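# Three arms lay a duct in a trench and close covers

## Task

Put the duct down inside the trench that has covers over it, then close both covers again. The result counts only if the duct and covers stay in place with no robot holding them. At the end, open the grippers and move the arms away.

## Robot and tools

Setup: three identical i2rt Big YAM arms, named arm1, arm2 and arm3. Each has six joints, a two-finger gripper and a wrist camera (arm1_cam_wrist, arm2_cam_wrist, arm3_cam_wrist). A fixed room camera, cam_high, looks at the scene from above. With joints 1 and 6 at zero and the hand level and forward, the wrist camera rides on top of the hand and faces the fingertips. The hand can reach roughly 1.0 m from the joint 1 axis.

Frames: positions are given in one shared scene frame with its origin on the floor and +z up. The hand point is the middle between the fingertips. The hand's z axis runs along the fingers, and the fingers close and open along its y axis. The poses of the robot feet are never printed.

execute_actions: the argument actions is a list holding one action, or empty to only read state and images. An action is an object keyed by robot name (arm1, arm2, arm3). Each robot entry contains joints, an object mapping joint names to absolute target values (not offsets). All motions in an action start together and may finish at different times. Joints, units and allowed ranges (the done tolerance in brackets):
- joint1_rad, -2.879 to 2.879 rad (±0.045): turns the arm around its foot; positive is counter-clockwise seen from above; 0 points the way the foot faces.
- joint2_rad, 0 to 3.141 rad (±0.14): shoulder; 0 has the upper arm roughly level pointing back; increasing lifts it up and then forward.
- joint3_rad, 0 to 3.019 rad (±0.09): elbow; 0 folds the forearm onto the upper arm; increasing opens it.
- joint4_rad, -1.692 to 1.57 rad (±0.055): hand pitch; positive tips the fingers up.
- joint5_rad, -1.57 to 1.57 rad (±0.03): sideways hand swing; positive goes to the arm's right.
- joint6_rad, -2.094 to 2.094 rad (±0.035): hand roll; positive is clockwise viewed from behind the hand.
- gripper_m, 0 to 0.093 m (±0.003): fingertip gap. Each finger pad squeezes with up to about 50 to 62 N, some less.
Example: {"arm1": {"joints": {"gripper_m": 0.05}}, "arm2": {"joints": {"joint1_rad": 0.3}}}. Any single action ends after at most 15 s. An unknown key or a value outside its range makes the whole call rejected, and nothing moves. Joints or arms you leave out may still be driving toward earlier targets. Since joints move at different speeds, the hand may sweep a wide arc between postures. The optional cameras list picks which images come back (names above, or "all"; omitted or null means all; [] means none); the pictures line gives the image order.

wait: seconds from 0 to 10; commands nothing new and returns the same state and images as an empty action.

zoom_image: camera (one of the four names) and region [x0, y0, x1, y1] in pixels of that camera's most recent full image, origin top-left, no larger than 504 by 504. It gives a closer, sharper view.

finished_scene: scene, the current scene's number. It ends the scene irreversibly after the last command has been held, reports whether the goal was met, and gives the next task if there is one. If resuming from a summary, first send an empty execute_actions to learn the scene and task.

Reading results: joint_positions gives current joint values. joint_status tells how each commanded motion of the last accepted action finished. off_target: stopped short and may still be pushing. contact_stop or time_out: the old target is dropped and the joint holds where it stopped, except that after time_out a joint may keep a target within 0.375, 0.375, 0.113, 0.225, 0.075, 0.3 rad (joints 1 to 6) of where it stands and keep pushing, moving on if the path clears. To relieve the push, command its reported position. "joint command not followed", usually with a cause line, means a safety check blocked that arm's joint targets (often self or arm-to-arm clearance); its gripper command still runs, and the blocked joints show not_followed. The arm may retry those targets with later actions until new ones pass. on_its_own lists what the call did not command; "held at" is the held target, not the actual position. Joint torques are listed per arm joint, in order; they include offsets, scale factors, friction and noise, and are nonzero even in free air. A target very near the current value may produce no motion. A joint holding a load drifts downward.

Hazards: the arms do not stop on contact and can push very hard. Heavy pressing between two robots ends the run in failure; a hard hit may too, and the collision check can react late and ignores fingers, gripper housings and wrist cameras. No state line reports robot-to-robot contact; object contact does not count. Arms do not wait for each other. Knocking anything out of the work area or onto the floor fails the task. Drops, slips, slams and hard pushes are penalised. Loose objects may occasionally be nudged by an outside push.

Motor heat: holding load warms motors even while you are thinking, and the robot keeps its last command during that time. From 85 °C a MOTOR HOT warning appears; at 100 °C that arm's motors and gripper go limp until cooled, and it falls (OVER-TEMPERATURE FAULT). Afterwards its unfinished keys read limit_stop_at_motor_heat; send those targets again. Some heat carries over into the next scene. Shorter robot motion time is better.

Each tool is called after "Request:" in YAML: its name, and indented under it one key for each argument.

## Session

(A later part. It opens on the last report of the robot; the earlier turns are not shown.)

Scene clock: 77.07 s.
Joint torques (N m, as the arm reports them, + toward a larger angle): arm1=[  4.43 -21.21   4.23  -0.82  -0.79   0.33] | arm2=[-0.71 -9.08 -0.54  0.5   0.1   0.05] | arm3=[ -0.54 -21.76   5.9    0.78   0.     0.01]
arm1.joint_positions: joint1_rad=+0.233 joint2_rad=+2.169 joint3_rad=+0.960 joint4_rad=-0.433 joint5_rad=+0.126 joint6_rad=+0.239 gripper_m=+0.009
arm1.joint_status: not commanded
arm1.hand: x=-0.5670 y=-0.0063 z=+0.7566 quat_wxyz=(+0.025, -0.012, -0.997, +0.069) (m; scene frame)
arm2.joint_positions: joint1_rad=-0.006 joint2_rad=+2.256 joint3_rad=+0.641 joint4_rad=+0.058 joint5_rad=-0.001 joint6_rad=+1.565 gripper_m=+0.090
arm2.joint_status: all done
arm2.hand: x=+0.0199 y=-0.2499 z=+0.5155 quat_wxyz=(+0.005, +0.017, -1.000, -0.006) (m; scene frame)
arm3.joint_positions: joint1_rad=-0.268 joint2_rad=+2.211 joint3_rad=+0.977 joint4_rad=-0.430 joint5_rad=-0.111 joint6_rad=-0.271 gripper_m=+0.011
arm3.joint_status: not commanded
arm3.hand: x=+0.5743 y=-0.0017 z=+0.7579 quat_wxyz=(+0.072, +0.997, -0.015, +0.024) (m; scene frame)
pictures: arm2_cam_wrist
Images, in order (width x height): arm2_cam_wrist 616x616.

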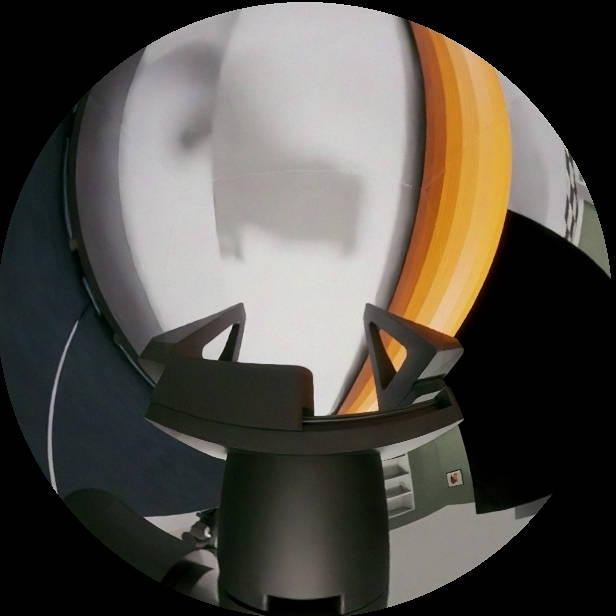

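Request:
execute_actions:
  actions:
    - {"arm2":{"joints":{"joint2_rad":1.95,"joint3_rad":0.6,"joint4_rad":-0.2}}}
  cameras: []

Request:
execute_actions:
  actions:
    - {"arm2":{"joints":{"joint2_rad":1.88,"joint3_rad":0.4,"joint4_rad":-0.09,"gripper_m":0.093}}}
  cameras: ["arm2_cam_wrist","cam_high"]

Scene clock: 78.53 s.
Joint torques (N m, as the arm reports them, + toward a larger angle): arm1=[  4.47 -21.53   4.29  -0.71  -0.79   0.33] | arm2=[-0.61 -9.59  2.2   0.02  0.09  0.05] | arm3=[ -0.55 -21.76   5.89   0.77   0.     0.01]
arm1.joint_positions: joint1_rad=+0.233 joint2_rad=+2.169 joint3_rad=+0.960 joint4_rad=-0.433 joint5_rad=+0.126 joint6_rad=+0.239 gripper_m=+0.009
arm1.joint_status: not commanded
arm1.hand: x=-0.5670 y=-0.0063 z=+0.7566 quat_wxyz=(+0.025, -0.012, -0.997, +0.069) (m; scene frame)
arm2.joint_positions: joint1_rad=-0.006 joint2_rad=+1.938 joint3_rad=+0.600 joint4_rad=-0.190 joint5_rad=-0.001 joint6_rad=+1.565 gripper_m=+0.090
arm2.joint_status: all done
arm2.hand: x=+0.0201 y=-0.2303 z=+0.6048 quat_wxyz=(+0.005, +0.017, -1.000, -0.021) (m; scene frame)
arm3.joint_positions: joint1_rad=-0.268 joint2_rad=+2.211 joint3_rad=+0.977 joint4_rad=-0.430 joint5_rad=-0.111 joint6_rad=-0.271 gripper_m=+0.011
arm3.joint_status: not commanded
arm3.hand: x=+0.5743 y=-0.0017 z=+0.7579 quat_wxyz=(+0.072, +0.997, -0.015, +0.024) (m; scene frame)
pictures: none
No camera images: the call's "cameras" was empty. Leave "cameras" out to get every camera's image.

Scene clock: 79.53 s.
Joint torques (N m, as the arm reports them, + toward a larger angle): arm1=[  4.46 -21.57   4.24  -0.84  -0.78   0.36] | arm2=[-0.75 -7.92  1.19  0.67  0.1   0.06] | arm3=[ -0.53 -21.76   5.89   0.75   0.     0.01]
arm1.joint_positions: joint1_rad=+0.233 joint2_rad=+2.169 joint3_rad=+0.960 joint4_rad=-0.433 joint5_rad=+0.126 joint6_rad=+0.239 gripper_m=+0.009
arm1.joint_status: not commanded
arm1.hand: x=-0.5670 y=-0.0063 z=+0.7566 quat_wxyz=(+0.025, -0.012, -0.997, +0.069) (m; scene frame)
arm2.joint_positions: joint1_rad=-0.006 joint2_rad=+1.882 joint3_rad=+0.394 joint4_rad=-0.099 joint5_rad=-0.001 joint6_rad=+1.565 gripper_m=+0.093
arm2.joint_status: all done
arm2.hand: x=+0.0226 y=-0.3201 z=+0.6061 quat_wxyz=(+0.004, +0.017, -1.000, +0.009) (m; scene frame)
arm3.joint_positions: joint1_rad=-0.268 joint2_rad=+2.211 joint3_rad=+0.977 joint4_rad=-0.430 joint5_rad=-0.111 joint6_rad=-0.271 gripper_m=+0.011
arm3.joint_status: not commanded
arm3.hand: x=+0.5743 y=-0.0017 z=+0.7579 quat_wxyz=(+0.072, +0.997, -0.015, +0.024) (m; scene frame)
pictures: arm2_cam_wrist, cam_high
Images, in order (width x height): arm2_cam_wrist 616x616, cam_high 896x504.

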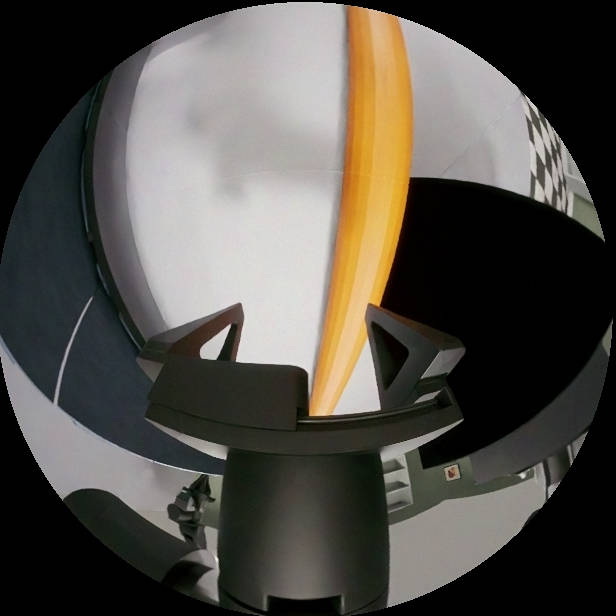

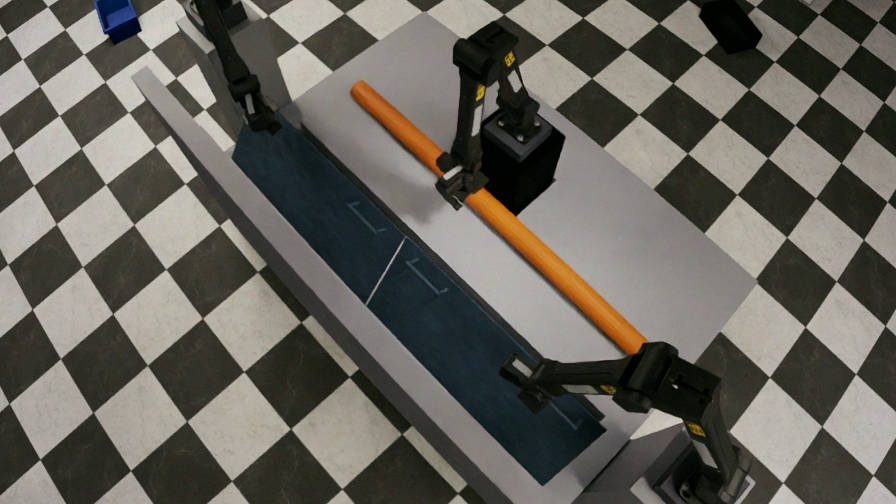

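Request:
execute_actions:
  actions:
    - {"arm2":{"joints":{"joint1_rad":-0.75,"joint6_rad":0.82,"joint2_rad":1.9,"joint3_rad":0.43}}}
  cameras: ["arm2_cam_wrist","cam_high"]

Scene clock: 81.40 s.
Joint torques (N m, as the arm reports them, + toward a larger angle): arm1=[  4.43 -21.42   4.21  -0.8   -0.78   0.34] | arm2=[-1.87 -7.03  1.04  0.69  0.07 -0.1 ] | arm3=[ -0.51 -21.75   5.87   0.76   0.     0.  ]
arm1.joint_positions: joint1_rad=+0.233 joint2_rad=+2.169 joint3_rad=+0.960 joint4_rad=-0.433 joint5_rad=+0.126 joint6_rad=+0.239 gripper_m=+0.009
arm1.joint_status: not commanded
arm1.hand: x=-0.5670 y=-0.0063 z=+0.7566 quat_wxyz=(+0.025, -0.012, -0.997, +0.069) (m; scene frame)
arm2.joint_positions: joint1_rad=-0.744 joint2_rad=+1.882 joint3_rad=+0.430 joint4_rad=-0.096 joint5_rad=-0.001 joint6_rad=+0.831 gripper_m=+0.093
arm2.joint_status: all done
arm2.hand: x=+0.1941 y=-0.3583 z=+0.6061 quat_wxyz=(-0.003, +0.015, -1.000, -0.008) (m; scene frame)
arm3.joint_positions: joint1_rad=-0.268 joint2_rad=+2.211 joint3_rad=+0.977 joint4_rad=-0.430 joint5_rad=-0.111 joint6_rad=-0.271 gripper_m=+0.011
arm3.joint_status: not commanded
arm3.hand: x=+0.5743 y=-0.0017 z=+0.7579 quat_wxyz=(+0.072, +0.997, -0.015, +0.024) (m; scene frame)
pictures: arm2_cam_wrist, cam_high
Images, in order (width x height): arm2_cam_wrist 616x616, cam_high 896x504.

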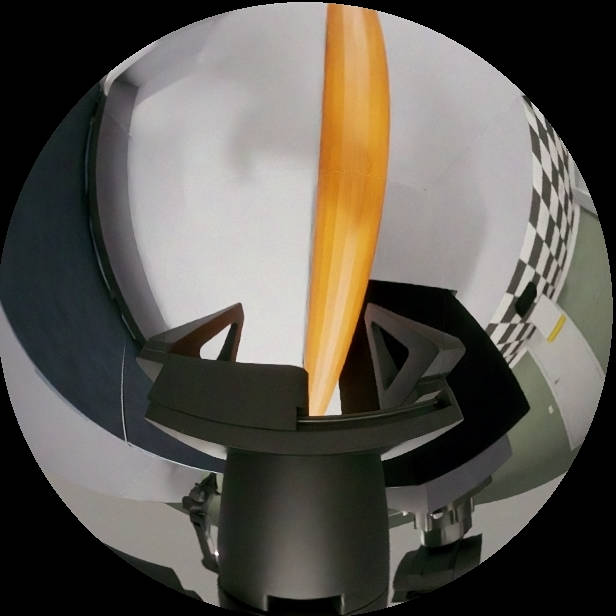

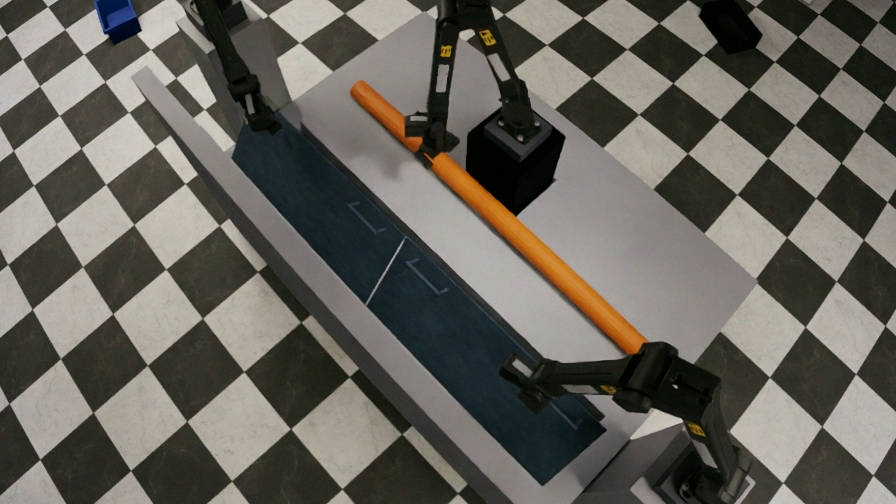

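Request:
execute_actions:
  actions:
    - {"arm2":{"joints":{"joint1_rad":-0.9,"joint6_rad":0.67}}}
  cameras: []

Request:
execute_actions:
  actions:
    - {"arm2":{"joints":{"joint2_rad":2.1,"joint3_rad":0.46,"joint4_rad":0.08}}}
  cameras: ["arm2_cam_wrist"]

Scene clock: 82.80 s.
Joint torques (N m, as the arm reports them, + toward a larger angle): arm1=[  4.42 -21.48   4.21  -0.79  -0.79   0.34] | arm2=[-1.62 -6.95  1.07  0.72  0.06 -0.11] | arm3=[ -0.56 -21.79   5.87   0.76   0.     0.01]
arm1.joint_positions: joint1_rad=+0.233 joint2_rad=+2.169 joint3_rad=+0.960 joint4_rad=-0.433 joint5_rad=+0.126 joint6_rad=+0.239 gripper_m=+0.009
arm1.joint_status: not commanded
arm1.hand: x=-0.5670 y=-0.0063 z=+0.7566 quat_wxyz=(+0.025, -0.012, -0.997, +0.069) (m; scene frame)
arm2.joint_positions: joint1_rad=-0.896 joint2_rad=+1.882 joint3_rad=+0.430 joint4_rad=-0.096 joint5_rad=-0.001 joint6_rad=+0.681 gripper_m=+0.093
arm2.joint_status: all done
arm2.hand: x=+0.2214 y=-0.3857 z=+0.6059 quat_wxyz=(-0.004, +0.014, -1.000, -0.007) (m; scene frame)
arm3.joint_positions: joint1_rad=-0.268 joint2_rad=+2.211 joint3_rad=+0.977 joint4_rad=-0.430 joint5_rad=-0.111 joint6_rad=-0.271 gripper_m=+0.011
arm3.joint_status: not commanded
arm3.hand: x=+0.5743 y=-0.0017 z=+0.7579 quat_wxyz=(+0.072, +0.997, -0.015, +0.024) (m; scene frame)
pictures: none
No camera images: the call's "cameras" was empty. Leave "cameras" out to get every camera's image.

Scene clock: 83.77 s.
Joint torques (N m, as the arm reports them, + toward a larger angle): arm1=[  4.67 -21.43   4.27  -0.78  -0.78   0.35] | arm2=[-1.58 -8.34 -0.57  0.84  0.05 -0.1 ] | arm3=[ -0.5  -21.71   5.89   0.78   0.     0.01]
arm1.joint_positions: joint1_rad=+0.233 joint2_rad=+2.169 joint3_rad=+0.960 joint4_rad=-0.433 joint5_rad=+0.126 joint6_rad=+0.239 gripper_m=+0.009
arm1.joint_status: not commanded
arm1.hand: x=-0.5670 y=-0.0063 z=+0.7566 quat_wxyz=(+0.025, -0.012, -0.997, +0.069) (m; scene frame)
arm2.joint_positions: joint1_rad=-0.896 joint2_rad=+2.088 joint3_rad=+0.460 joint4_rad=+0.069 joint5_rad=-0.001 joint6_rad=+0.680 gripper_m=+0.093
arm2.joint_status: all done
arm2.hand: x=+0.2180 y=-0.3883 z=+0.5598 quat_wxyz=(+0.000, +0.014, -1.000, -0.004) (m; scene frame)
arm3.joint_positions: joint1_rad=-0.268 joint2_rad=+2.211 joint3_rad=+0.977 joint4_rad=-0.430 joint5_rad=-0.111 joint6_rad=-0.271 gripper_m=+0.011
arm3.joint_status: not commanded
arm3.hand: x=+0.5743 y=-0.0017 z=+0.7579 quat_wxyz=(+0.072, +0.997, -0.015, +0.024) (m; scene frame)
pictures: arm2_cam_wrist
Images, in order (width x height): arm2_cam_wrist 616x616.

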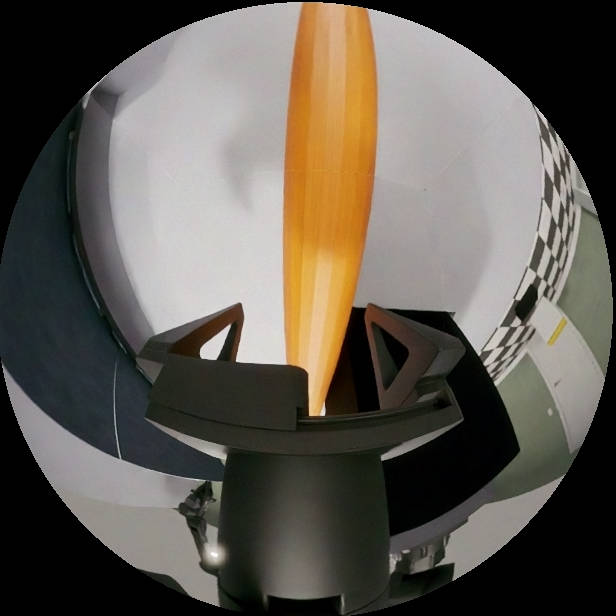

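Centred. Descend.

Request:
execute_actions:
  actions:
    - {"arm2":{"joints":{"joint2_rad":2.3,"joint3_rad":0.51,"joint4_rad":0.22}}}
  cameras: ["arm2_cam_wrist"]

Request:
execute_actions:
  actions:
    - {"arm2":{"joints":{"gripper_m":0}}}
  cameras: ["arm2_cam_wrist"]

Scene clock: 84.87 s.
Joint torques (N m, as the arm reports them, + toward a larger angle): arm1=[  4.6  -21.4    4.3   -0.77  -0.78   0.34] | arm2=[-1.82 -0.4  -0.24  1.02 -0.19 -0.09] | arm3=[ -0.52 -21.8    5.88   0.75   0.     0.  ]
arm1.joint_positions: joint1_rad=+0.233 joint2_rad=+2.169 joint3_rad=+0.960 joint4_rad=-0.433 joint5_rad=+0.126 joint6_rad=+0.239 gripper_m=+0.009
arm1.joint_status: not commanded
arm1.hand: x=-0.5670 y=-0.0063 z=+0.7566 quat_wxyz=(+0.025, -0.012, -0.997, +0.069) (m; scene frame)
arm2.joint_positions: joint1_rad=-0.894 joint2_rad=+2.183 joint3_rad=+0.503 joint4_rad=+0.209 joint5_rad=+0.006 joint6_rad=+0.678 gripper_m=+0.093
arm2.joint_status: all done
arm2.hand: x=+0.2398 y=-0.3701 z=+0.5378 quat_wxyz=(-0.036, +0.016, -0.999, -0.030) (m; scene frame)
arm3.joint_positions: joint1_rad=-0.268 joint2_rad=+2.211 joint3_rad=+0.977 joint4_rad=-0.430 joint5_rad=-0.111 joint6_rad=-0.271 gripper_m=+0.011
arm3.joint_status: not commanded
arm3.hand: x=+0.5743 y=-0.0017 z=+0.7579 quat_wxyz=(+0.072, +0.997, -0.015, +0.024) (m; scene frame)
pictures: arm2_cam_wrist
Images, in order (width x height): arm2_cam_wrist 616x616.

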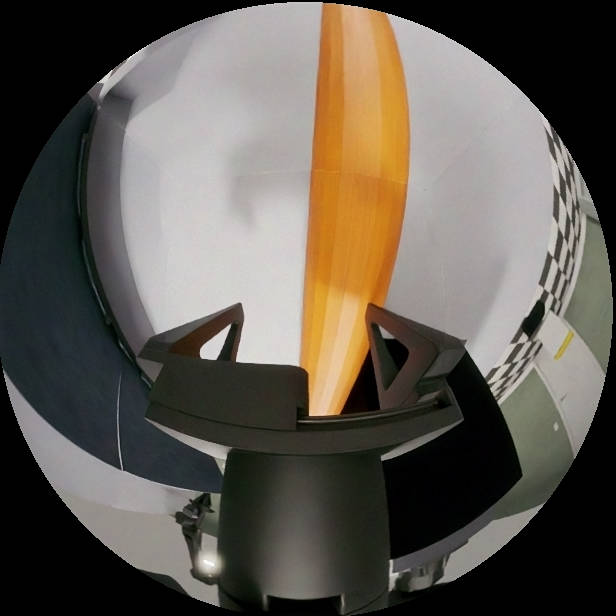

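Scene clock: 85.73 s.
Joint torques (N m, as the arm reports them, + toward a larger angle): arm1=[  4.21 -21.44   4.27  -0.76  -0.79   0.35] | arm2=[-1.19 -1.24 -0.45  0.15  0.65  0.04] | arm3=[ -0.52 -21.73   5.88   0.75   0.     0.  ]
arm1.joint_positions: joint1_rad=+0.233 joint2_rad=+2.169 joint3_rad=+0.960 joint4_rad=-0.433 joint5_rad=+0.126 joint6_rad=+0.239 gripper_m=+0.009
arm1.joint_status: not commanded
arm1.hand: x=-0.5670 y=-0.0063 z=+0.7566 quat_wxyz=(+0.025, -0.012, -0.997, +0.069) (m; scene frame)
arm2.joint_positions: joint1_rad=-0.900 joint2_rad=+2.192 joint3_rad=+0.506 joint4_rad=+0.232 joint5_rad=-0.016 joint6_rad=+0.662 gripper_m=+0.000
arm2.joint_status: all done
arm2.hand: x=+0.2418 y=-0.3657 z=+0.5360 quat_wxyz=(-0.036, +0.021, -0.998, -0.043) (m; scene frame)
arm3.joint_positions: joint1_rad=-0.268 joint2_rad=+2.211 joint3_rad=+0.977 joint4_rad=-0.430 joint5_rad=-0.111 joint6_rad=-0.271 gripper_m=+0.011
arm3.joint_status: not commanded
arm3.hand: x=+0.5743 y=-0.0017 z=+0.7579 quat_wxyz=(+0.072, +0.997, -0.015, +0.024) (m; scene frame)
pictures: arm2_cam_wrist
Images, in order (width x height): arm2_cam_wrist 616x616.

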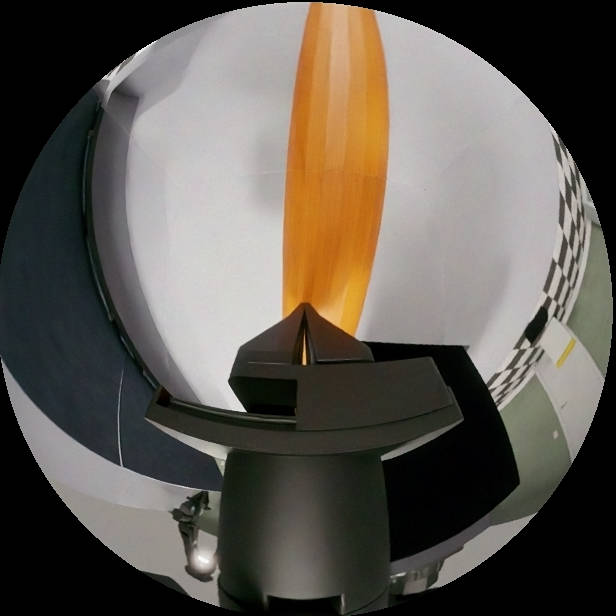

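Request:
execute_actions:
  actions:
    - {"arm2":{"joints":{"joint2_rad":2.06,"joint3_rad":0.46,"joint4_rad":0.05}}}
  cameras: []

Request:
execute_actions:
  actions:
    - {"arm2":{"joints":{"gripper_m":0.093,"joint1_rad":-0.98,"joint6_rad":0.59,"joint3_rad":0.5}}}
  cameras: ["arm2_cam_wrist"]

Request:
execute_actions:
  actions:
    - {"arm2":{"joints":{"joint2_rad":2.22,"joint3_rad":0.53,"joint4_rad":0.13}}}
  cameras: ["arm2_cam_wrist","cam_high"]

Scene clock: 88.50 s.
Joint torques (N m, as the arm reports them, + toward a larger angle): arm1=[  4.5  -21.34   4.26  -0.79  -0.78   0.35] | arm2=[-1.17 -9.5  -0.26  0.33 -0.04  0.07] | arm3=[ -0.51 -21.77   5.87   0.77   0.     0.01]
arm1.joint_positions: joint1_rad=+0.233 joint2_rad=+2.169 joint3_rad=+0.960 joint4_rad=-0.433 joint5_rad=+0.126 joint6_rad=+0.239 gripper_m=+0.009
arm1.joint_status: not commanded
arm1.hand: x=-0.5670 y=-0.0063 z=+0.7566 quat_wxyz=(+0.025, -0.012, -0.997, +0.069) (m; scene frame)
arm2.joint_positions: joint1_rad=-0.900 joint2_rad=+2.060 joint3_rad=+0.460 joint4_rad=+0.057 joint5_rad=+0.002 joint6_rad=+0.663 gripper_m=+0.000
arm2.joint_status: all done
arm2.hand: x=+0.2238 y=-0.3852 z=+0.5661 quat_wxyz=(-0.007, +0.021, -1.000, -0.008) (m; scene frame)
arm3.joint_positions: joint1_rad=-0.268 joint2_rad=+2.211 joint3_rad=+0.977 joint4_rad=-0.430 joint5_rad=-0.111 joint6_rad=-0.271 gripper_m=+0.011
arm3.joint_status: not commanded
arm3.hand: x=+0.5743 y=-0.0017 z=+0.7579 quat_wxyz=(+0.072, +0.997, -0.015, +0.024) (m; scene frame)
pictures: none
No camera images: the call's "cameras" was empty. Leave "cameras" out to get every camera's image.

Scene clock: 89.43 s.
Joint torques (N m, as the arm reports them, + toward a larger angle): arm1=[  4.34 -21.43   4.21  -0.76  -0.79   0.32] | arm2=[-1.58 -9.99 -0.03  0.28 -0.03 -0.1 ] | arm3=[ -0.57 -21.76   5.9    0.76   0.     0.01]
arm1.joint_positions: joint1_rad=+0.233 joint2_rad=+2.169 joint3_rad=+0.960 joint4_rad=-0.433 joint5_rad=+0.126 joint6_rad=+0.239 gripper_m=+0.009
arm1.joint_status: not commanded
arm1.hand: x=-0.5670 y=-0.0063 z=+0.7566 quat_wxyz=(+0.025, -0.012, -0.997, +0.069) (m; scene frame)
arm2.joint_positions: joint1_rad=-0.976 joint2_rad=+2.060 joint3_rad=+0.502 joint4_rad=+0.056 joint5_rad=+0.002 joint6_rad=+0.601 gripper_m=+0.093
arm2.joint_status: all done
arm2.hand: x=+0.2565 y=-0.3854 z=+0.5662 quat_wxyz=(-0.024, +0.014, -0.999, -0.019) (m; scene frame)
arm3.joint_positions: joint1_rad=-0.268 joint2_rad=+2.211 joint3_rad=+0.977 joint4_rad=-0.430 joint5_rad=-0.111 joint6_rad=-0.271 gripper_m=+0.011
arm3.joint_status: not commanded
arm3.hand: x=+0.5743 y=-0.0017 z=+0.7579 quat_wxyz=(+0.072, +0.997, -0.015, +0.024) (m; scene frame)
pictures: arm2_cam_wrist
Images, in order (width x height): arm2_cam_wrist 616x616.

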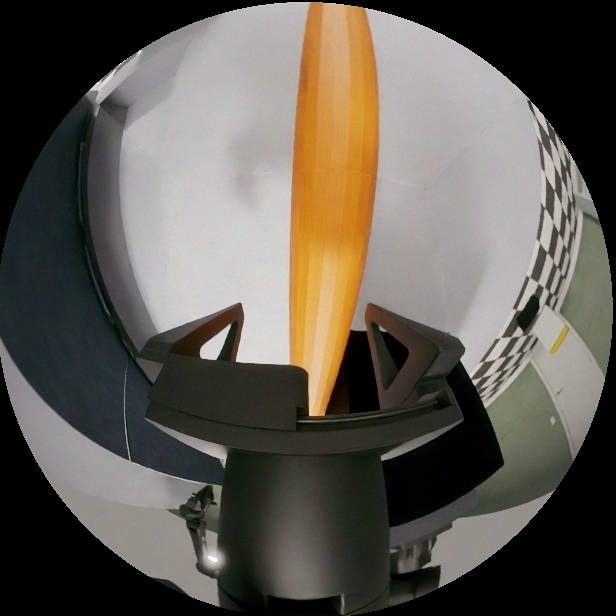

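Scene clock: 90.33 s.
Joint torques (N m, as the arm reports them, + toward a larger angle): arm1=[  4.69 -21.5    4.21  -0.76  -0.8    0.34] | arm2=[-1.6  -9.36 -0.86  0.74 -0.04 -0.1 ] | arm3=[ -0.54 -21.78   5.9    0.76   0.     0.01]
arm1.joint_positions: joint1_rad=+0.233 joint2_rad=+2.169 joint3_rad=+0.960 joint4_rad=-0.433 joint5_rad=+0.126 joint6_rad=+0.239 gripper_m=+0.009
arm1.joint_status: not commanded
arm1.hand: x=-0.5670 y=-0.0063 z=+0.7566 quat_wxyz=(+0.025, -0.012, -0.997, +0.069) (m; scene frame)
arm2.joint_positions: joint1_rad=-0.976 joint2_rad=+2.208 joint3_rad=+0.529 joint4_rad=+0.123 joint5_rad=+0.002 joint6_rad=+0.600 gripper_m=+0.093
arm2.joint_status: all done
arm2.hand: x=+0.2418 y=-0.3959 z=+0.5295 quat_wxyz=(-0.002, +0.014, -1.000, -0.003) (m; scene frame)
arm3.joint_positions: joint1_rad=-0.268 joint2_rad=+2.211 joint3_rad=+0.977 joint4_rad=-0.430 joint5_rad=-0.111 joint6_rad=-0.271 gripper_m=+0.011
arm3.joint_status: not commanded
arm3.hand: x=+0.5743 y=-0.0017 z=+0.7579 quat_wxyz=(+0.072, +0.997, -0.015, +0.024) (m; scene frame)
pictures: arm2_cam_wrist, cam_high
Images, in order (width x height): arm2_cam_wrist 616x616, cam_high 896x504.

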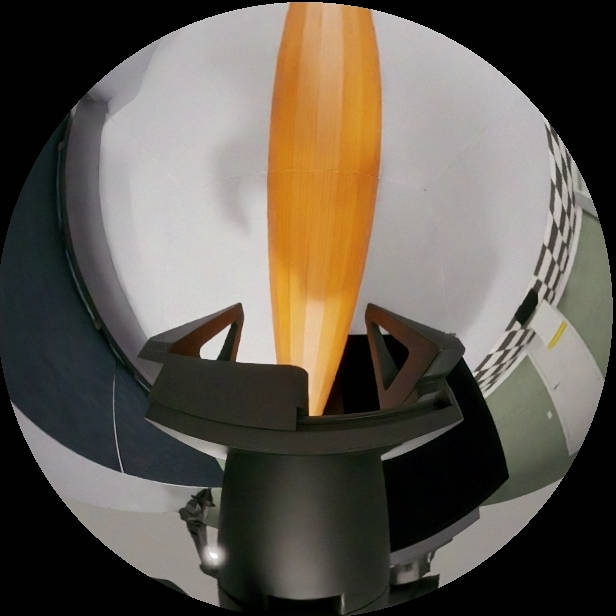

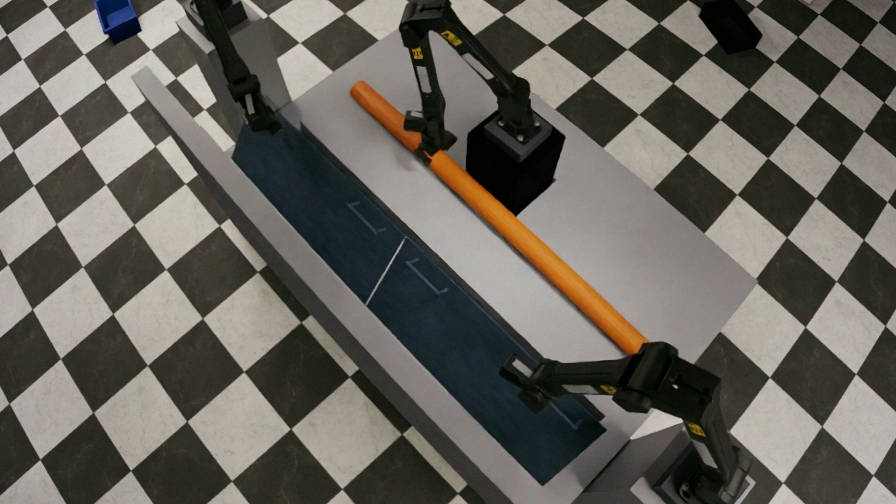

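Straddling. Lower more, then close.

Request:
execute_actions:
  actions:
    - {"arm2":{"joints":{"joint2_rad":2.33,"joint3_rad":0.56,"joint4_rad":0.2}}}
  cameras: []

Request:
execute_actions:
  actions:
    - {"arm2":{"joints":{"gripper_m":0}}}
  cameras: ["arm2_cam_wrist"]

Scene clock: 91.37 s.
Joint torques (N m, as the arm reports them, + toward a larger angle): arm1=[  4.52 -21.29   4.23  -0.76  -0.77   0.33] | arm2=[-1.48 -9.2  -1.42  0.8  -0.12 -0.08] | arm3=[ -0.48 -21.75   5.9    0.76  -0.01   0.  ]
arm1.joint_positions: joint1_rad=+0.233 joint2_rad=+2.169 joint3_rad=+0.960 joint4_rad=-0.433 joint5_rad=+0.126 joint6_rad=+0.239 gripper_m=+0.009
arm1.joint_status: not commanded
arm1.hand: x=-0.5670 y=-0.0063 z=+0.7566 quat_wxyz=(+0.025, -0.012, -0.997, +0.069) (m; scene frame)
arm2.joint_positions: joint1_rad=-0.977 joint2_rad=+2.315 joint3_rad=+0.556 joint4_rad=+0.190 joint5_rad=+0.004 joint6_rad=+0.598 gripper_m=+0.093
arm2.joint_status: all done
arm2.hand: x=+0.2365 y=-0.4003 z=+0.5027 quat_wxyz=(+0.003, +0.015, -1.000, +0.002) (m; scene frame)
arm3.joint_positions: joint1_rad=-0.268 joint2_rad=+2.211 joint3_rad=+0.977 joint4_rad=-0.430 joint5_rad=-0.111 joint6_rad=-0.271 gripper_m=+0.011
arm3.joint_status: not commanded
arm3.hand: x=+0.5743 y=-0.0017 z=+0.7579 quat_wxyz=(+0.072, +0.997, -0.015, +0.024) (m; scene frame)
pictures: none
No camera images: the call's "cameras" was empty. Leave "cameras" out to get every camera's image.

Scene clock: 92.07 s.
Joint torques (N m, as the arm reports them, + toward a larger angle): arm1=[  4.77 -21.41   4.19  -0.79  -0.8    0.33] | arm2=[-1.49 -9.43 -1.34  0.81 -0.36 -0.09] | arm3=[ -0.56 -21.77   5.89   0.76   0.     0.  ]
arm1.joint_positions: joint1_rad=+0.233 joint2_rad=+2.169 joint3_rad=+0.960 joint4_rad=-0.433 joint5_rad=+0.126 joint6_rad=+0.239 gripper_m=+0.009
arm1.joint_status: not commanded
arm1.hand: x=-0.5670 y=-0.0063 z=+0.7566 quat_wxyz=(+0.025, -0.012, -0.997, +0.069) (m; scene frame)
arm2.joint_positions: joint1_rad=-0.978 joint2_rad=+2.316 joint3_rad=+0.555 joint4_rad=+0.190 joint5_rad=+0.010 joint6_rad=+0.599 gripper_m=+0.073
arm2.joint_status: gripper_m off_target (ended at +0.073, target +0.000)
arm2.hand: x=+0.2364 y=-0.4019 z=+0.5025 quat_wxyz=(+0.002, +0.014, -1.000, +0.005) (m; scene frame)
arm3.joint_positions: joint1_rad=-0.268 joint2_rad=+2.211 joint3_rad=+0.977 joint4_rad=-0.430 joint5_rad=-0.111 joint6_rad=-0.271 gripper_m=+0.011
arm3.joint_status: not commanded
arm3.hand: x=+0.5743 y=-0.0017 z=+0.7579 quat_wxyz=(+0.072, +0.997, -0.015, +0.024) (m; scene frame)
pictures: arm2_cam_wrist
Images, in order (width x height): arm2_cam_wrist 616x616.

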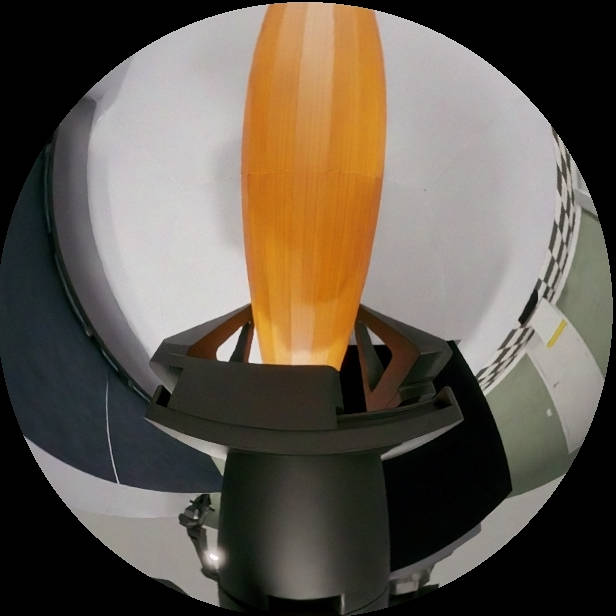

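Request:
execute_actions:
  actions:
    - {"arm2":{"joints":{"joint1_rad":-0.754,"joint6_rad":0.82,"joint2_rad":2.29,"joint3_rad":0.745,"joint4_rad":-0.04}}}
  cameras: []

Request:
execute_actions:
  actions:
    - {"arm2":{"joints":{"joint1_rad":-0.58,"joint6_rad":0.99,"joint2_rad":2.3,"joint3_rad":0.96,"joint4_rad":-0.22}}}
  cameras: ["arm2_cam_wrist","cam_high"]

Scene clock: 94.43 s.
Joint torques (N m, as the arm reports them, + toward a larger angle): arm1=[  4.47 -21.01   4.23  -0.77  -0.79   0.34] | arm2=[  1.51 -12.48   4.42   1.56  -2.56   0.54] | arm3=[ -0.5  -21.73   5.88   0.76   0.     0.  ]
arm1.joint_positions: joint1_rad=+0.233 joint2_rad=+2.169 joint3_rad=+0.960 joint4_rad=-0.433 joint5_rad=+0.126 joint6_rad=+0.239 gripper_m=+0.009
arm1.joint_status: not commanded
arm1.hand: x=-0.5670 y=-0.0063 z=+0.7566 quat_wxyz=(+0.025, -0.012, -0.997, +0.069) (m; scene frame)
arm2.joint_positions: joint1_rad=-0.785 joint2_rad=+2.299 joint3_rad=+0.687 joint4_rad=-0.075 joint5_rad=+0.065 joint6_rad=+0.768 gripper_m=+0.073
arm2.joint_status: joint6_rad time_out (moved +0.169 of +0.221); the others done
arm2.on_its_own: joint6_rad reads +0.768 and still pushes toward +0.820 since a time_out
arm2.hand: x=+0.2280 y=-0.3531 z=+0.5032 quat_wxyz=(+0.021, +0.028, -0.997, +0.064) (m; scene frame)
arm3.joint_positions: joint1_rad=-0.268 joint2_rad=+2.211 joint3_rad=+0.977 joint4_rad=-0.430 joint5_rad=-0.111 joint6_rad=-0.271 gripper_m=+0.011
arm3.joint_status: not commanded
arm3.hand: x=+0.5743 y=-0.0017 z=+0.7579 quat_wxyz=(+0.072, +0.997, -0.015, +0.024) (m; scene frame)
pictures: none
No camera images: the call's "cameras" was empty. Leave "cameras" out to get every camera's image.

not run: a stop came earlier in this reply.

Request:
execute_actions:
  actions:
    - {"arm2":{"joints":{"joint1_rad":-0.68,"joint5_rad":0,"joint6_rad":0.9,"joint2_rad":2.24,"joint3_rad":0.83,"joint4_rad":-0.14}}}
  cameras: ["arm2_cam_wrist","cam_high"]

Scene clock: 96.50 s.
Joint torques (N m, as the arm reports them, + toward a larger angle): arm1=[  4.6  -21.32   4.25  -0.76  -0.79   0.35] | arm2=[ -1.88 -17.87   1.08   0.47  -0.14   0.91] | arm3=[ -0.52 -21.74   5.89   0.77   0.     0.  ]
arm1.joint_positions: joint1_rad=+0.233 joint2_rad=+2.169 joint3_rad=+0.960 joint4_rad=-0.433 joint5_rad=+0.126 joint6_rad=+0.239 gripper_m=+0.009
arm1.joint_status: not commanded
arm1.hand: x=-0.5670 y=-0.0063 z=+0.7566 quat_wxyz=(+0.025, -0.012, -0.997, +0.069) (m; scene frame)
arm2.joint_positions: joint1_rad=-0.671 joint2_rad=+2.291 joint3_rad=+0.827 joint4_rad=-0.144 joint5_rad=+0.004 joint6_rad=+0.811 gripper_m=+0.073
arm2.joint_status: joint6_rad time_out (moved +0.043 of +0.132); the others done
arm2.on_its_own: joint6_rad reads +0.811 and still pushes toward +0.900 since a time_out
arm2.hand: x=+0.2398 y=-0.2663 z=+0.5054 quat_wxyz=(+0.014, +0.061, -0.998, +0.016) (m; scene frame)
arm3.joint_positions: joint1_rad=-0.268 joint2_rad=+2.211 joint3_rad=+0.977 joint4_rad=-0.430 joint5_rad=-0.111 joint6_rad=-0.271 gripper_m=+0.011
arm3.joint_status: not commanded
arm3.hand: x=+0.5743 y=-0.0017 z=+0.7579 quat_wxyz=(+0.072, +0.997, -0.015, +0.024) (m; scene frame)
pictures: arm2_cam_wrist, cam_high
Images, in order (width x height): arm2_cam_wrist 616x616, cam_high 896x504.

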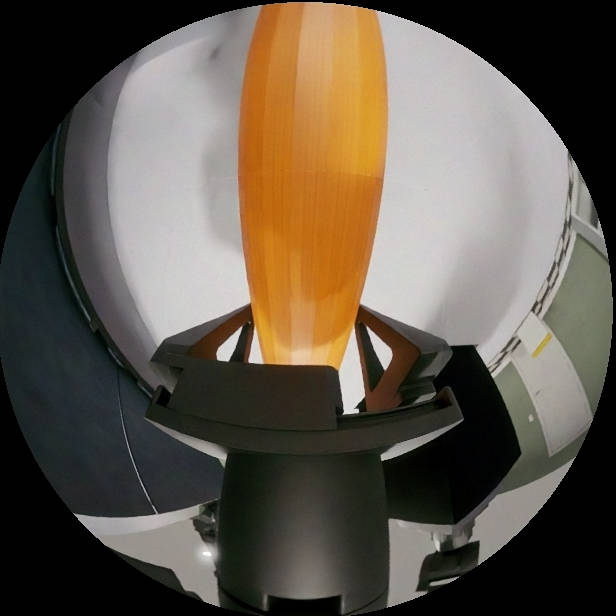

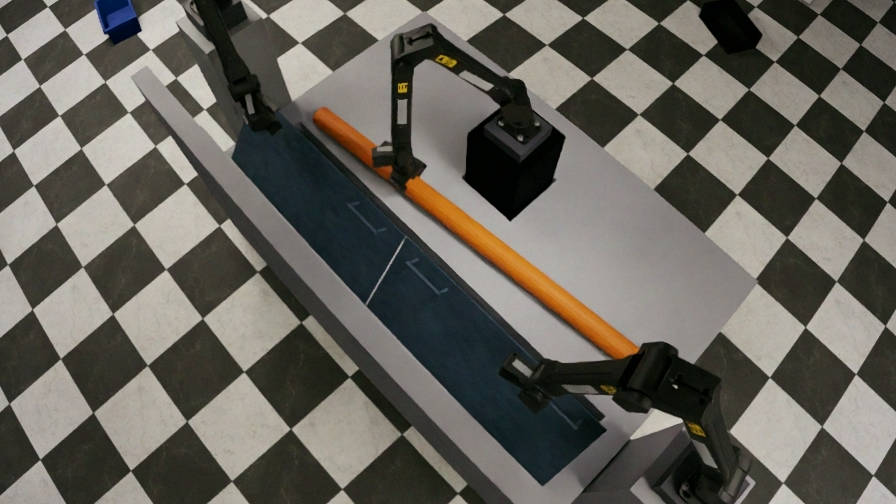

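Request:
execute_actions:
  actions:
    - {"arm2":{"joints":{"gripper_m":0.093,"joint6_rad":0.81}}}
  cameras: []

Request:
execute_actions:
  actions:
    - {"arm2":{"joints":{"joint2_rad":2.0,"joint3_rad":0.75,"joint4_rad":-0.3}}}
  cameras: []

Request:
execute_actions:
  actions:
    - {"arm2":{"joints":{"joint1_rad":0,"joint6_rad":1.48,"joint2_rad":1.93,"joint3_rad":0.46,"joint4_rad":-0.1}}}
  cameras: []

Request:
execute_actions:
  actions:
    - {"arm2":{"joints":{"joint2_rad":2.08,"joint3_rad":0.48,"joint4_rad":0.03}}}
  cameras: ["arm2_cam_wrist"]

Scene clock: 97.70 s.
Joint torques (N m, as the arm reports them, + toward a larger angle): arm1=[  4.6  -21.31   4.22  -0.82  -0.79   0.34] | arm2=[ -1.77 -14.7    1.67   0.63  -0.11   0.03] | arm3=[ -0.49 -21.75   5.89   0.77   0.     0.  ]
arm1.joint_positions: joint1_rad=+0.233 joint2_rad=+2.169 joint3_rad=+0.960 joint4_rad=-0.433 joint5_rad=+0.126 joint6_rad=+0.239 gripper_m=+0.009
arm1.joint_status: not commanded
arm1.hand: x=-0.5670 y=-0.0063 z=+0.7566 quat_wxyz=(+0.025, -0.012, -0.997, +0.069) (m; scene frame)
arm2.joint_positions: joint1_rad=-0.672 joint2_rad=+2.247 joint3_rad=+0.826 joint4_rad=-0.144 joint5_rad=+0.004 joint6_rad=+0.806 gripper_m=+0.093
arm2.joint_status: all done
arm2.hand: x=+0.2496 y=-0.2533 z=+0.5204 quat_wxyz=(+0.001, +0.063, -0.998, -0.001) (m; scene frame)
arm3.joint_positions: joint1_rad=-0.268 joint2_rad=+2.211 joint3_rad=+0.977 joint4_rad=-0.430 joint5_rad=-0.111 joint6_rad=-0.271 gripper_m=+0.011
arm3.joint_status: not commanded
arm3.hand: x=+0.5743 y=-0.0017 z=+0.7579 quat_wxyz=(+0.072, +0.997, -0.015, +0.024) (m; scene frame)
pictures: none
No camera images: the call's "cameras" was empty. Leave "cameras" out to get every camera's image.

Scene clock: 98.73 s.
Joint torques (N m, as the arm reports them, + toward a larger angle): arm1=[  4.48 -21.17   4.3   -0.81  -0.79   0.35] | arm2=[ -1.98 -11.28   3.3    0.11  -0.09   0.04] | arm3=[ -0.57 -21.72   5.88   0.76   0.     0.  ]
arm1.joint_positions: joint1_rad=+0.233 joint2_rad=+2.169 joint3_rad=+0.960 joint4_rad=-0.433 joint5_rad=+0.126 joint6_rad=+0.239 gripper_m=+0.009
arm1.joint_status: not commanded
arm1.hand: x=-0.5670 y=-0.0063 z=+0.7566 quat_wxyz=(+0.025, -0.012, -0.997, +0.069) (m; scene frame)
arm2.joint_positions: joint1_rad=-0.672 joint2_rad=+1.987 joint3_rad=+0.747 joint4_rad=-0.291 joint5_rad=+0.003 joint6_rad=+0.806 gripper_m=+0.093
arm2.joint_status: all done
arm2.hand: x=+0.2506 y=-0.2527 z=+0.6031 quat_wxyz=(-0.010, +0.063, -0.998, -0.014) (m; scene frame)
arm3.joint_positions: joint1_rad=-0.268 joint2_rad=+2.211 joint3_rad=+0.977 joint4_rad=-0.430 joint5_rad=-0.111 joint6_rad=-0.271 gripper_m=+0.011
arm3.joint_status: not commanded
arm3.hand: x=+0.5743 y=-0.0017 z=+0.7579 quat_wxyz=(+0.072, +0.997, -0.015, +0.024) (m; scene frame)
pictures: none
No camera images: the call's "cameras" was empty. Leave "cameras" out to get every camera's image.

Scene clock: 100.40 s.
Joint torques (N m, as the arm reports them, + toward a larger angle): arm1=[  4.28 -21.45   4.21  -0.81  -0.8    0.35] | arm2=[-0.72 -8.66  1.06  0.72  0.02  0.07] | arm3=[ -0.49 -21.77   5.89   0.75   0.     0.  ]
arm1.joint_positions: joint1_rad=+0.233 joint2_rad=+2.169 joint3_rad=+0.960 joint4_rad=-0.433 joint5_rad=+0.126 joint6_rad=+0.239 gripper_m=+0.009
arm1.joint_status: not commanded
arm1.hand: x=-0.5670 y=-0.0063 z=+0.7566 quat_wxyz=(+0.025, -0.012, -0.997, +0.069) (m; scene frame)
arm2.joint_positions: joint1_rad=-0.006 joint2_rad=+1.929 joint3_rad=+0.458 joint4_rad=-0.110 joint5_rad=+0.001 joint6_rad=+1.470 gripper_m=+0.093
arm2.joint_status: all done
arm2.hand: x=+0.0223 y=-0.2966 z=+0.5978 quat_wxyz=(+0.004, +0.064, -0.998, +0.005) (m; scene frame)
arm3.joint_positions: joint1_rad=-0.268 joint2_rad=+2.211 joint3_rad=+0.977 joint4_rad=-0.430 joint5_rad=-0.111 joint6_rad=-0.271 gripper_m=+0.011
arm3.joint_status: not commanded
arm3.hand: x=+0.5743 y=-0.0017 z=+0.7579 quat_wxyz=(+0.072, +0.997, -0.015, +0.024) (m; scene frame)
pictures: none
No camera images: the call's "cameras" was empty. Leave "cameras" out to get every camera's image.

Scene clock: 101.33 s.
Joint torques (N m, as the arm reports them, + toward a larger angle): arm1=[  4.45 -21.43   4.27  -0.78  -0.78   0.34] | arm2=[-0.65 -8.31 -0.28  0.76  0.02  0.1 ] | arm3=[ -0.52 -21.75   5.88   0.75   0.     0.  ]
arm1.joint_positions: joint1_rad=+0.233 joint2_rad=+2.169 joint3_rad=+0.960 joint4_rad=-0.433 joint5_rad=+0.126 joint6_rad=+0.239 gripper_m=+0.009
arm1.joint_status: not commanded
arm1.hand: x=-0.5670 y=-0.0063 z=+0.7566 quat_wxyz=(+0.025, -0.012, -0.997, +0.069) (m; scene frame)
arm2.joint_positions: joint1_rad=-0.006 joint2_rad=+2.067 joint3_rad=+0.480 joint4_rad=+0.020 joint5_rad=+0.001 joint6_rad=+1.470 gripper_m=+0.093
arm2.joint_status: all done
arm2.hand: x=+0.0219 y=-0.2937 z=+0.5659 quat_wxyz=(+0.004, +0.064, -0.998, -0.002) (m; scene frame)
arm3.joint_positions: joint1_rad=-0.268 joint2_rad=+2.211 joint3_rad=+0.977 joint4_rad=-0.430 joint5_rad=-0.111 joint6_rad=-0.271 gripper_m=+0.011
arm3.joint_status: not commanded
arm3.hand: x=+0.5743 y=-0.0017 z=+0.7579 quat_wxyz=(+0.072, +0.997, -0.015, +0.024) (m; scene frame)
pictures: arm2_cam_wrist
Images, in order (width x height): arm2_cam_wrist 616x616.

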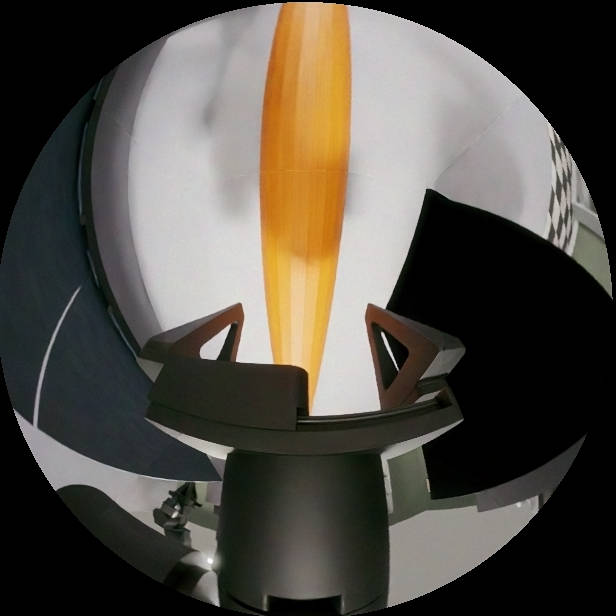

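Request:
execute_actions:
  actions:
    - {"arm2":{"joints":{"joint2_rad":2.27,"joint3_rad":0.54,"joint4_rad":0.16}}}
  cameras: []

Request:
execute_actions:
  actions:
    - {"arm2":{"joints":{"gripper_m":0}}}
  cameras: []

Request:
execute_actions:
  actions:
    - {"arm2":{"joints":{"joint2_rad":2.0,"joint3_rad":0.55,"joint4_rad":-0.12,"joint6_rad":1.56}}}
  cameras: ["arm2_cam_wrist","cam_high"]

Scene clock: 102.47 s.
Joint torques (N m, as the arm reports them, + toward a larger angle): arm1=[  4.37 -21.39   4.22  -0.82  -0.79   0.34] | arm2=[-0.64 -9.38 -1.38  0.76  0.02  0.09] | arm3=[ -0.53 -21.8    5.87   0.76   0.     0.01]
arm1.joint_positions: joint1_rad=+0.233 joint2_rad=+2.169 joint3_rad=+0.960 joint4_rad=-0.433 joint5_rad=+0.126 joint6_rad=+0.239 gripper_m=+0.009
arm1.joint_status: not commanded
arm1.hand: x=-0.5670 y=-0.0063 z=+0.7566 quat_wxyz=(+0.025, -0.012, -0.997, +0.069) (m; scene frame)
arm2.joint_positions: joint1_rad=-0.006 joint2_rad=+2.257 joint3_rad=+0.540 joint4_rad=+0.150 joint5_rad=+0.001 joint6_rad=+1.471 gripper_m=+0.093
arm2.joint_status: all done
arm2.hand: x=+0.0214 y=-0.2908 z=+0.5191 quat_wxyz=(+0.004, +0.064, -0.998, -0.002) (m; scene frame)
arm3.joint_positions: joint1_rad=-0.268 joint2_rad=+2.211 joint3_rad=+0.977 joint4_rad=-0.430 joint5_rad=-0.111 joint6_rad=-0.271 gripper_m=+0.011
arm3.joint_status: not commanded
arm3.hand: x=+0.5743 y=-0.0017 z=+0.7579 quat_wxyz=(+0.072, +0.997, -0.015, +0.024) (m; scene frame)
pictures: none
No camera images: the call's "cameras" was empty. Leave "cameras" out to get every camera's image.

Scene clock: 103.17 s.
Joint torques (N m, as the arm reports them, + toward a larger angle): arm1=[  4.58 -21.36   4.21  -0.79  -0.78   0.34] | arm2=[-0.76 -7.19 -0.18  0.69  0.05  0.02] | arm3=[ -0.53 -21.79   5.88   0.78   0.     0.  ]
arm1.joint_positions: joint1_rad=+0.233 joint2_rad=+2.169 joint3_rad=+0.960 joint4_rad=-0.433 joint5_rad=+0.126 joint6_rad=+0.239 gripper_m=+0.009
arm1.joint_status: not commanded
arm1.hand: x=-0.5670 y=-0.0063 z=+0.7566 quat_wxyz=(+0.025, -0.012, -0.997, +0.069) (m; scene frame)
arm2.joint_positions: joint1_rad=-0.006 joint2_rad=+2.234 joint3_rad=+0.527 joint4_rad=+0.153 joint5_rad=+0.000 joint6_rad=+1.478 gripper_m=+0.052
arm2.joint_status: gripper_m off_target (ended at +0.052, target +0.000)
arm2.hand: x=+0.0213 y=-0.2894 z=+0.5252 quat_wxyz=(+0.004, +0.060, -0.998, -0.008) (m; scene frame)
arm3.joint_positions: joint1_rad=-0.268 joint2_rad=+2.211 joint3_rad=+0.977 joint4_rad=-0.430 joint5_rad=-0.111 joint6_rad=-0.271 gripper_m=+0.011
arm3.joint_status: not commanded
arm3.hand: x=+0.5743 y=-0.0017 z=+0.7579 quat_wxyz=(+0.072, +0.997, -0.015, +0.024) (m; scene frame)
pictures: none
No camera images: the call's "cameras" was empty. Leave "cameras" out to get every camera's image.

Scene clock: 104.23 s.
Joint torques (N m, as the arm reports them, + toward a larger angle): arm1=[  4.49 -21.48   4.23  -0.77  -0.8    0.35] | arm2=[-0.66 -8.57  1.07 -0.01  0.08  0.09] | arm3=[ -0.53 -21.73   5.89   0.75   0.     0.  ]
arm1.joint_positions: joint1_rad=+0.233 joint2_rad=+2.169 joint3_rad=+0.960 joint4_rad=-0.433 joint5_rad=+0.126 joint6_rad=+0.239 gripper_m=+0.009
arm1.joint_status: not commanded
arm1.hand: x=-0.5670 y=-0.0063 z=+0.7566 quat_wxyz=(+0.025, -0.012, -0.997, +0.069) (m; scene frame)
arm2.joint_positions: joint1_rad=-0.006 joint2_rad=+1.985 joint3_rad=+0.552 joint4_rad=-0.111 joint5_rad=+0.000 joint6_rad=+1.549 gripper_m=+0.000
arm2.joint_status: all done
arm2.on_its_own: gripper_m moved -0.052 to your old target +0.000
arm2.hand: x=+0.0208 y=-0.2545 z=+0.5881 quat_wxyz=(+0.004, +0.024, -1.000, -0.013) (m; scene frame)
arm3.joint_positions: joint1_rad=-0.268 joint2_rad=+2.211 joint3_rad=+0.977 joint4_rad=-0.430 joint5_rad=-0.111 joint6_rad=-0.271 gripper_m=+0.011
arm3.joint_status: not commanded
arm3.hand: x=+0.5743 y=-0.0017 z=+0.7579 quat_wxyz=(+0.072, +0.997, -0.015, +0.024) (m; scene frame)
pictures: arm2_cam_wrist, cam_high
Images, in order (width x height): arm2_cam_wrist 616x616, cam_high 896x504.

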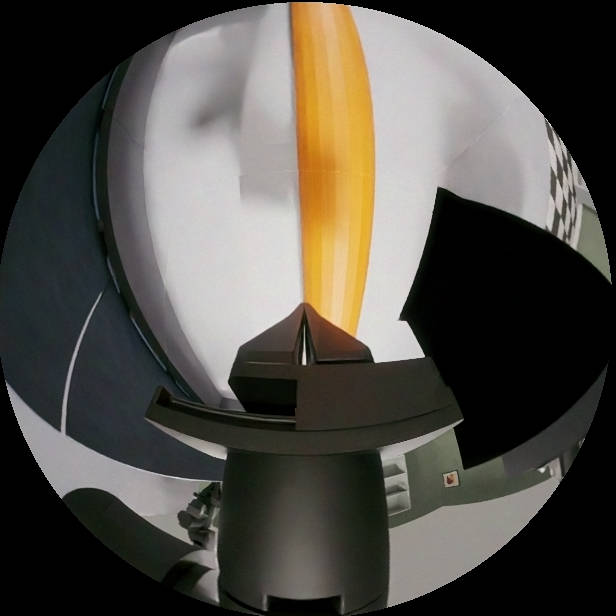

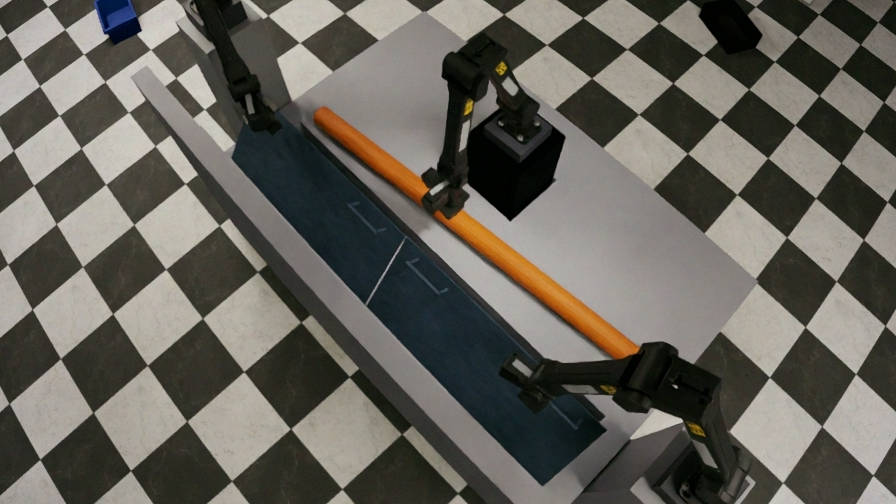

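Request:
execute_actions:
  actions:
    - {"arm2":{"joints":{"gripper_m":0.093,"joint2_rad":2.06,"joint3_rad":0.49,"joint4_rad":0.02,"joint6_rad":1.47}}}
  cameras: ["arm2_cam_wrist"]

Request:
execute_actions:
  actions:
    - {"arm2":{"joints":{"joint2_rad":2.34,"joint3_rad":0.56,"joint4_rad":0.21}}}
  cameras: ["arm2_cam_wrist"]

Request:
execute_actions:
  actions:
    - {"arm2":{"joints":{"gripper_m":0}}}
  cameras: []

Scene clock: 105.33 s.
Joint torques (N m, as the arm reports them, + toward a larger angle): arm1=[  4.54 -21.55   4.24  -0.83  -0.78   0.36] | arm2=[-0.71 -8.39  0.38  0.78  0.08 -0.09] | arm3=[ -0.56 -21.84   5.89   0.75   0.     0.01]
arm1.joint_positions: joint1_rad=+0.233 joint2_rad=+2.169 joint3_rad=+0.960 joint4_rad=-0.433 joint5_rad=+0.126 joint6_rad=+0.239 gripper_m=+0.009
arm1.joint_status: not commanded
arm1.hand: x=-0.5670 y=-0.0063 z=+0.7566 quat_wxyz=(+0.025, -0.012, -0.997, +0.069) (m; scene frame)
arm2.joint_positions: joint1_rad=-0.006 joint2_rad=+2.046 joint3_rad=+0.487 joint4_rad=+0.010 joint5_rad=+0.000 joint6_rad=+1.481 gripper_m=+0.093
arm2.joint_status: all done
arm2.hand: x=+0.0215 y=-0.2850 z=+0.5708 quat_wxyz=(+0.004, +0.059, -0.998, -0.011) (m; scene frame)
arm3.joint_positions: joint1_rad=-0.268 joint2_rad=+2.211 joint3_rad=+0.977 joint4_rad=-0.430 joint5_rad=-0.111 joint6_rad=-0.271 gripper_m=+0.011
arm3.joint_status: not commanded
arm3.hand: x=+0.5743 y=-0.0017 z=+0.7579 quat_wxyz=(+0.072, +0.997, -0.015, +0.024) (m; scene frame)
pictures: arm2_cam_wrist
Images, in order (width x height): arm2_cam_wrist 616x616.

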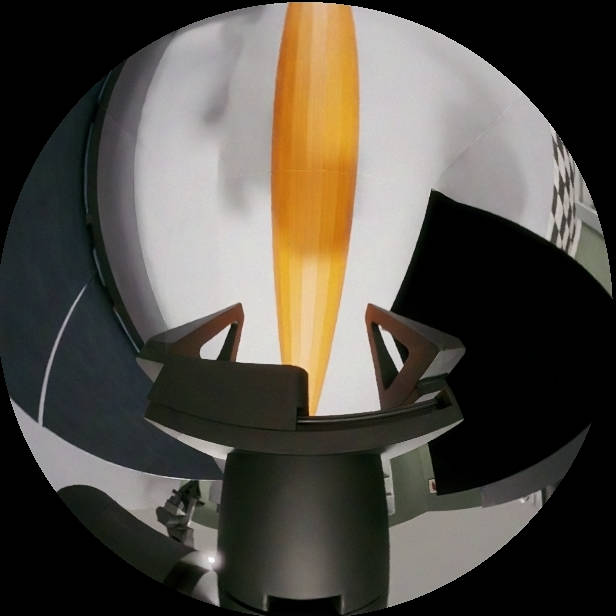

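Scene clock: 107.53 s.
Joint torques (N m, as the arm reports them, + toward a larger angle): arm1=[  4.61 -21.36   4.21  -0.8   -0.79   0.33] | arm2=[-0.62  3.59  0.83  1.63  0.06 -0.11] | arm3=[ -0.56 -21.75   5.9    0.77   0.     0.01]
arm1.joint_positions: joint1_rad=+0.233 joint2_rad=+2.169 joint3_rad=+0.960 joint4_rad=-0.433 joint5_rad=+0.126 joint6_rad=+0.239 gripper_m=+0.009
arm1.joint_status: not commanded
arm1.hand: x=-0.5670 y=-0.0063 z=+0.7566 quat_wxyz=(+0.025, -0.012, -0.997, +0.069) (m; scene frame)
arm2.joint_positions: joint1_rad=-0.006 joint2_rad=+2.168 joint3_rad=+0.549 joint4_rad=+0.185 joint5_rad=+0.000 joint6_rad=+1.479 gripper_m=+0.093
arm2.joint_status: joint2_rad time_out (moved +0.122 of +0.294); the others done
arm2.on_its_own: joint2_rad reads +2.168 and still pushes toward +2.340 since a time_out
arm2.hand: x=+0.0202 y=-0.2444 z=+0.5427 quat_wxyz=(+0.002, +0.059, -0.996, -0.068) (m; scene frame)
arm3.joint_positions: joint1_rad=-0.268 joint2_rad=+2.211 joint3_rad=+0.977 joint4_rad=-0.430 joint5_rad=-0.111 joint6_rad=-0.271 gripper_m=+0.011
arm3.joint_status: not commanded
arm3.hand: x=+0.5743 y=-0.0017 z=+0.7579 quat_wxyz=(+0.072, +0.997, -0.015, +0.024) (m; scene frame)
pictures: arm2_cam_wrist
Images, in order (width x height): arm2_cam_wrist 616x616.

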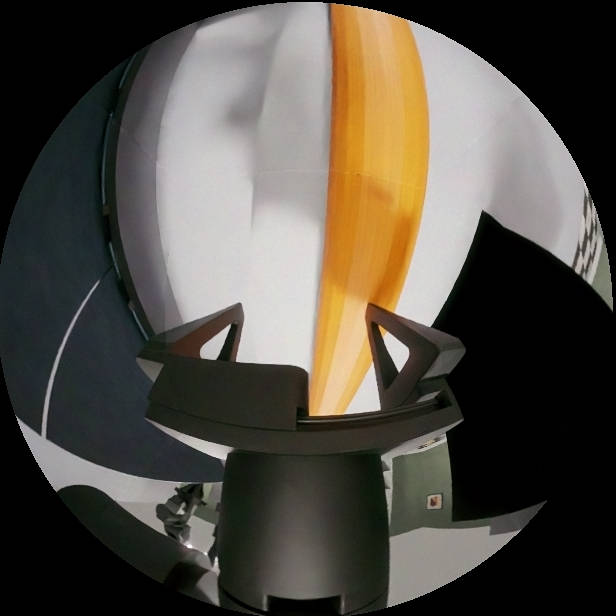

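not run: a stop came earlier in this reply.


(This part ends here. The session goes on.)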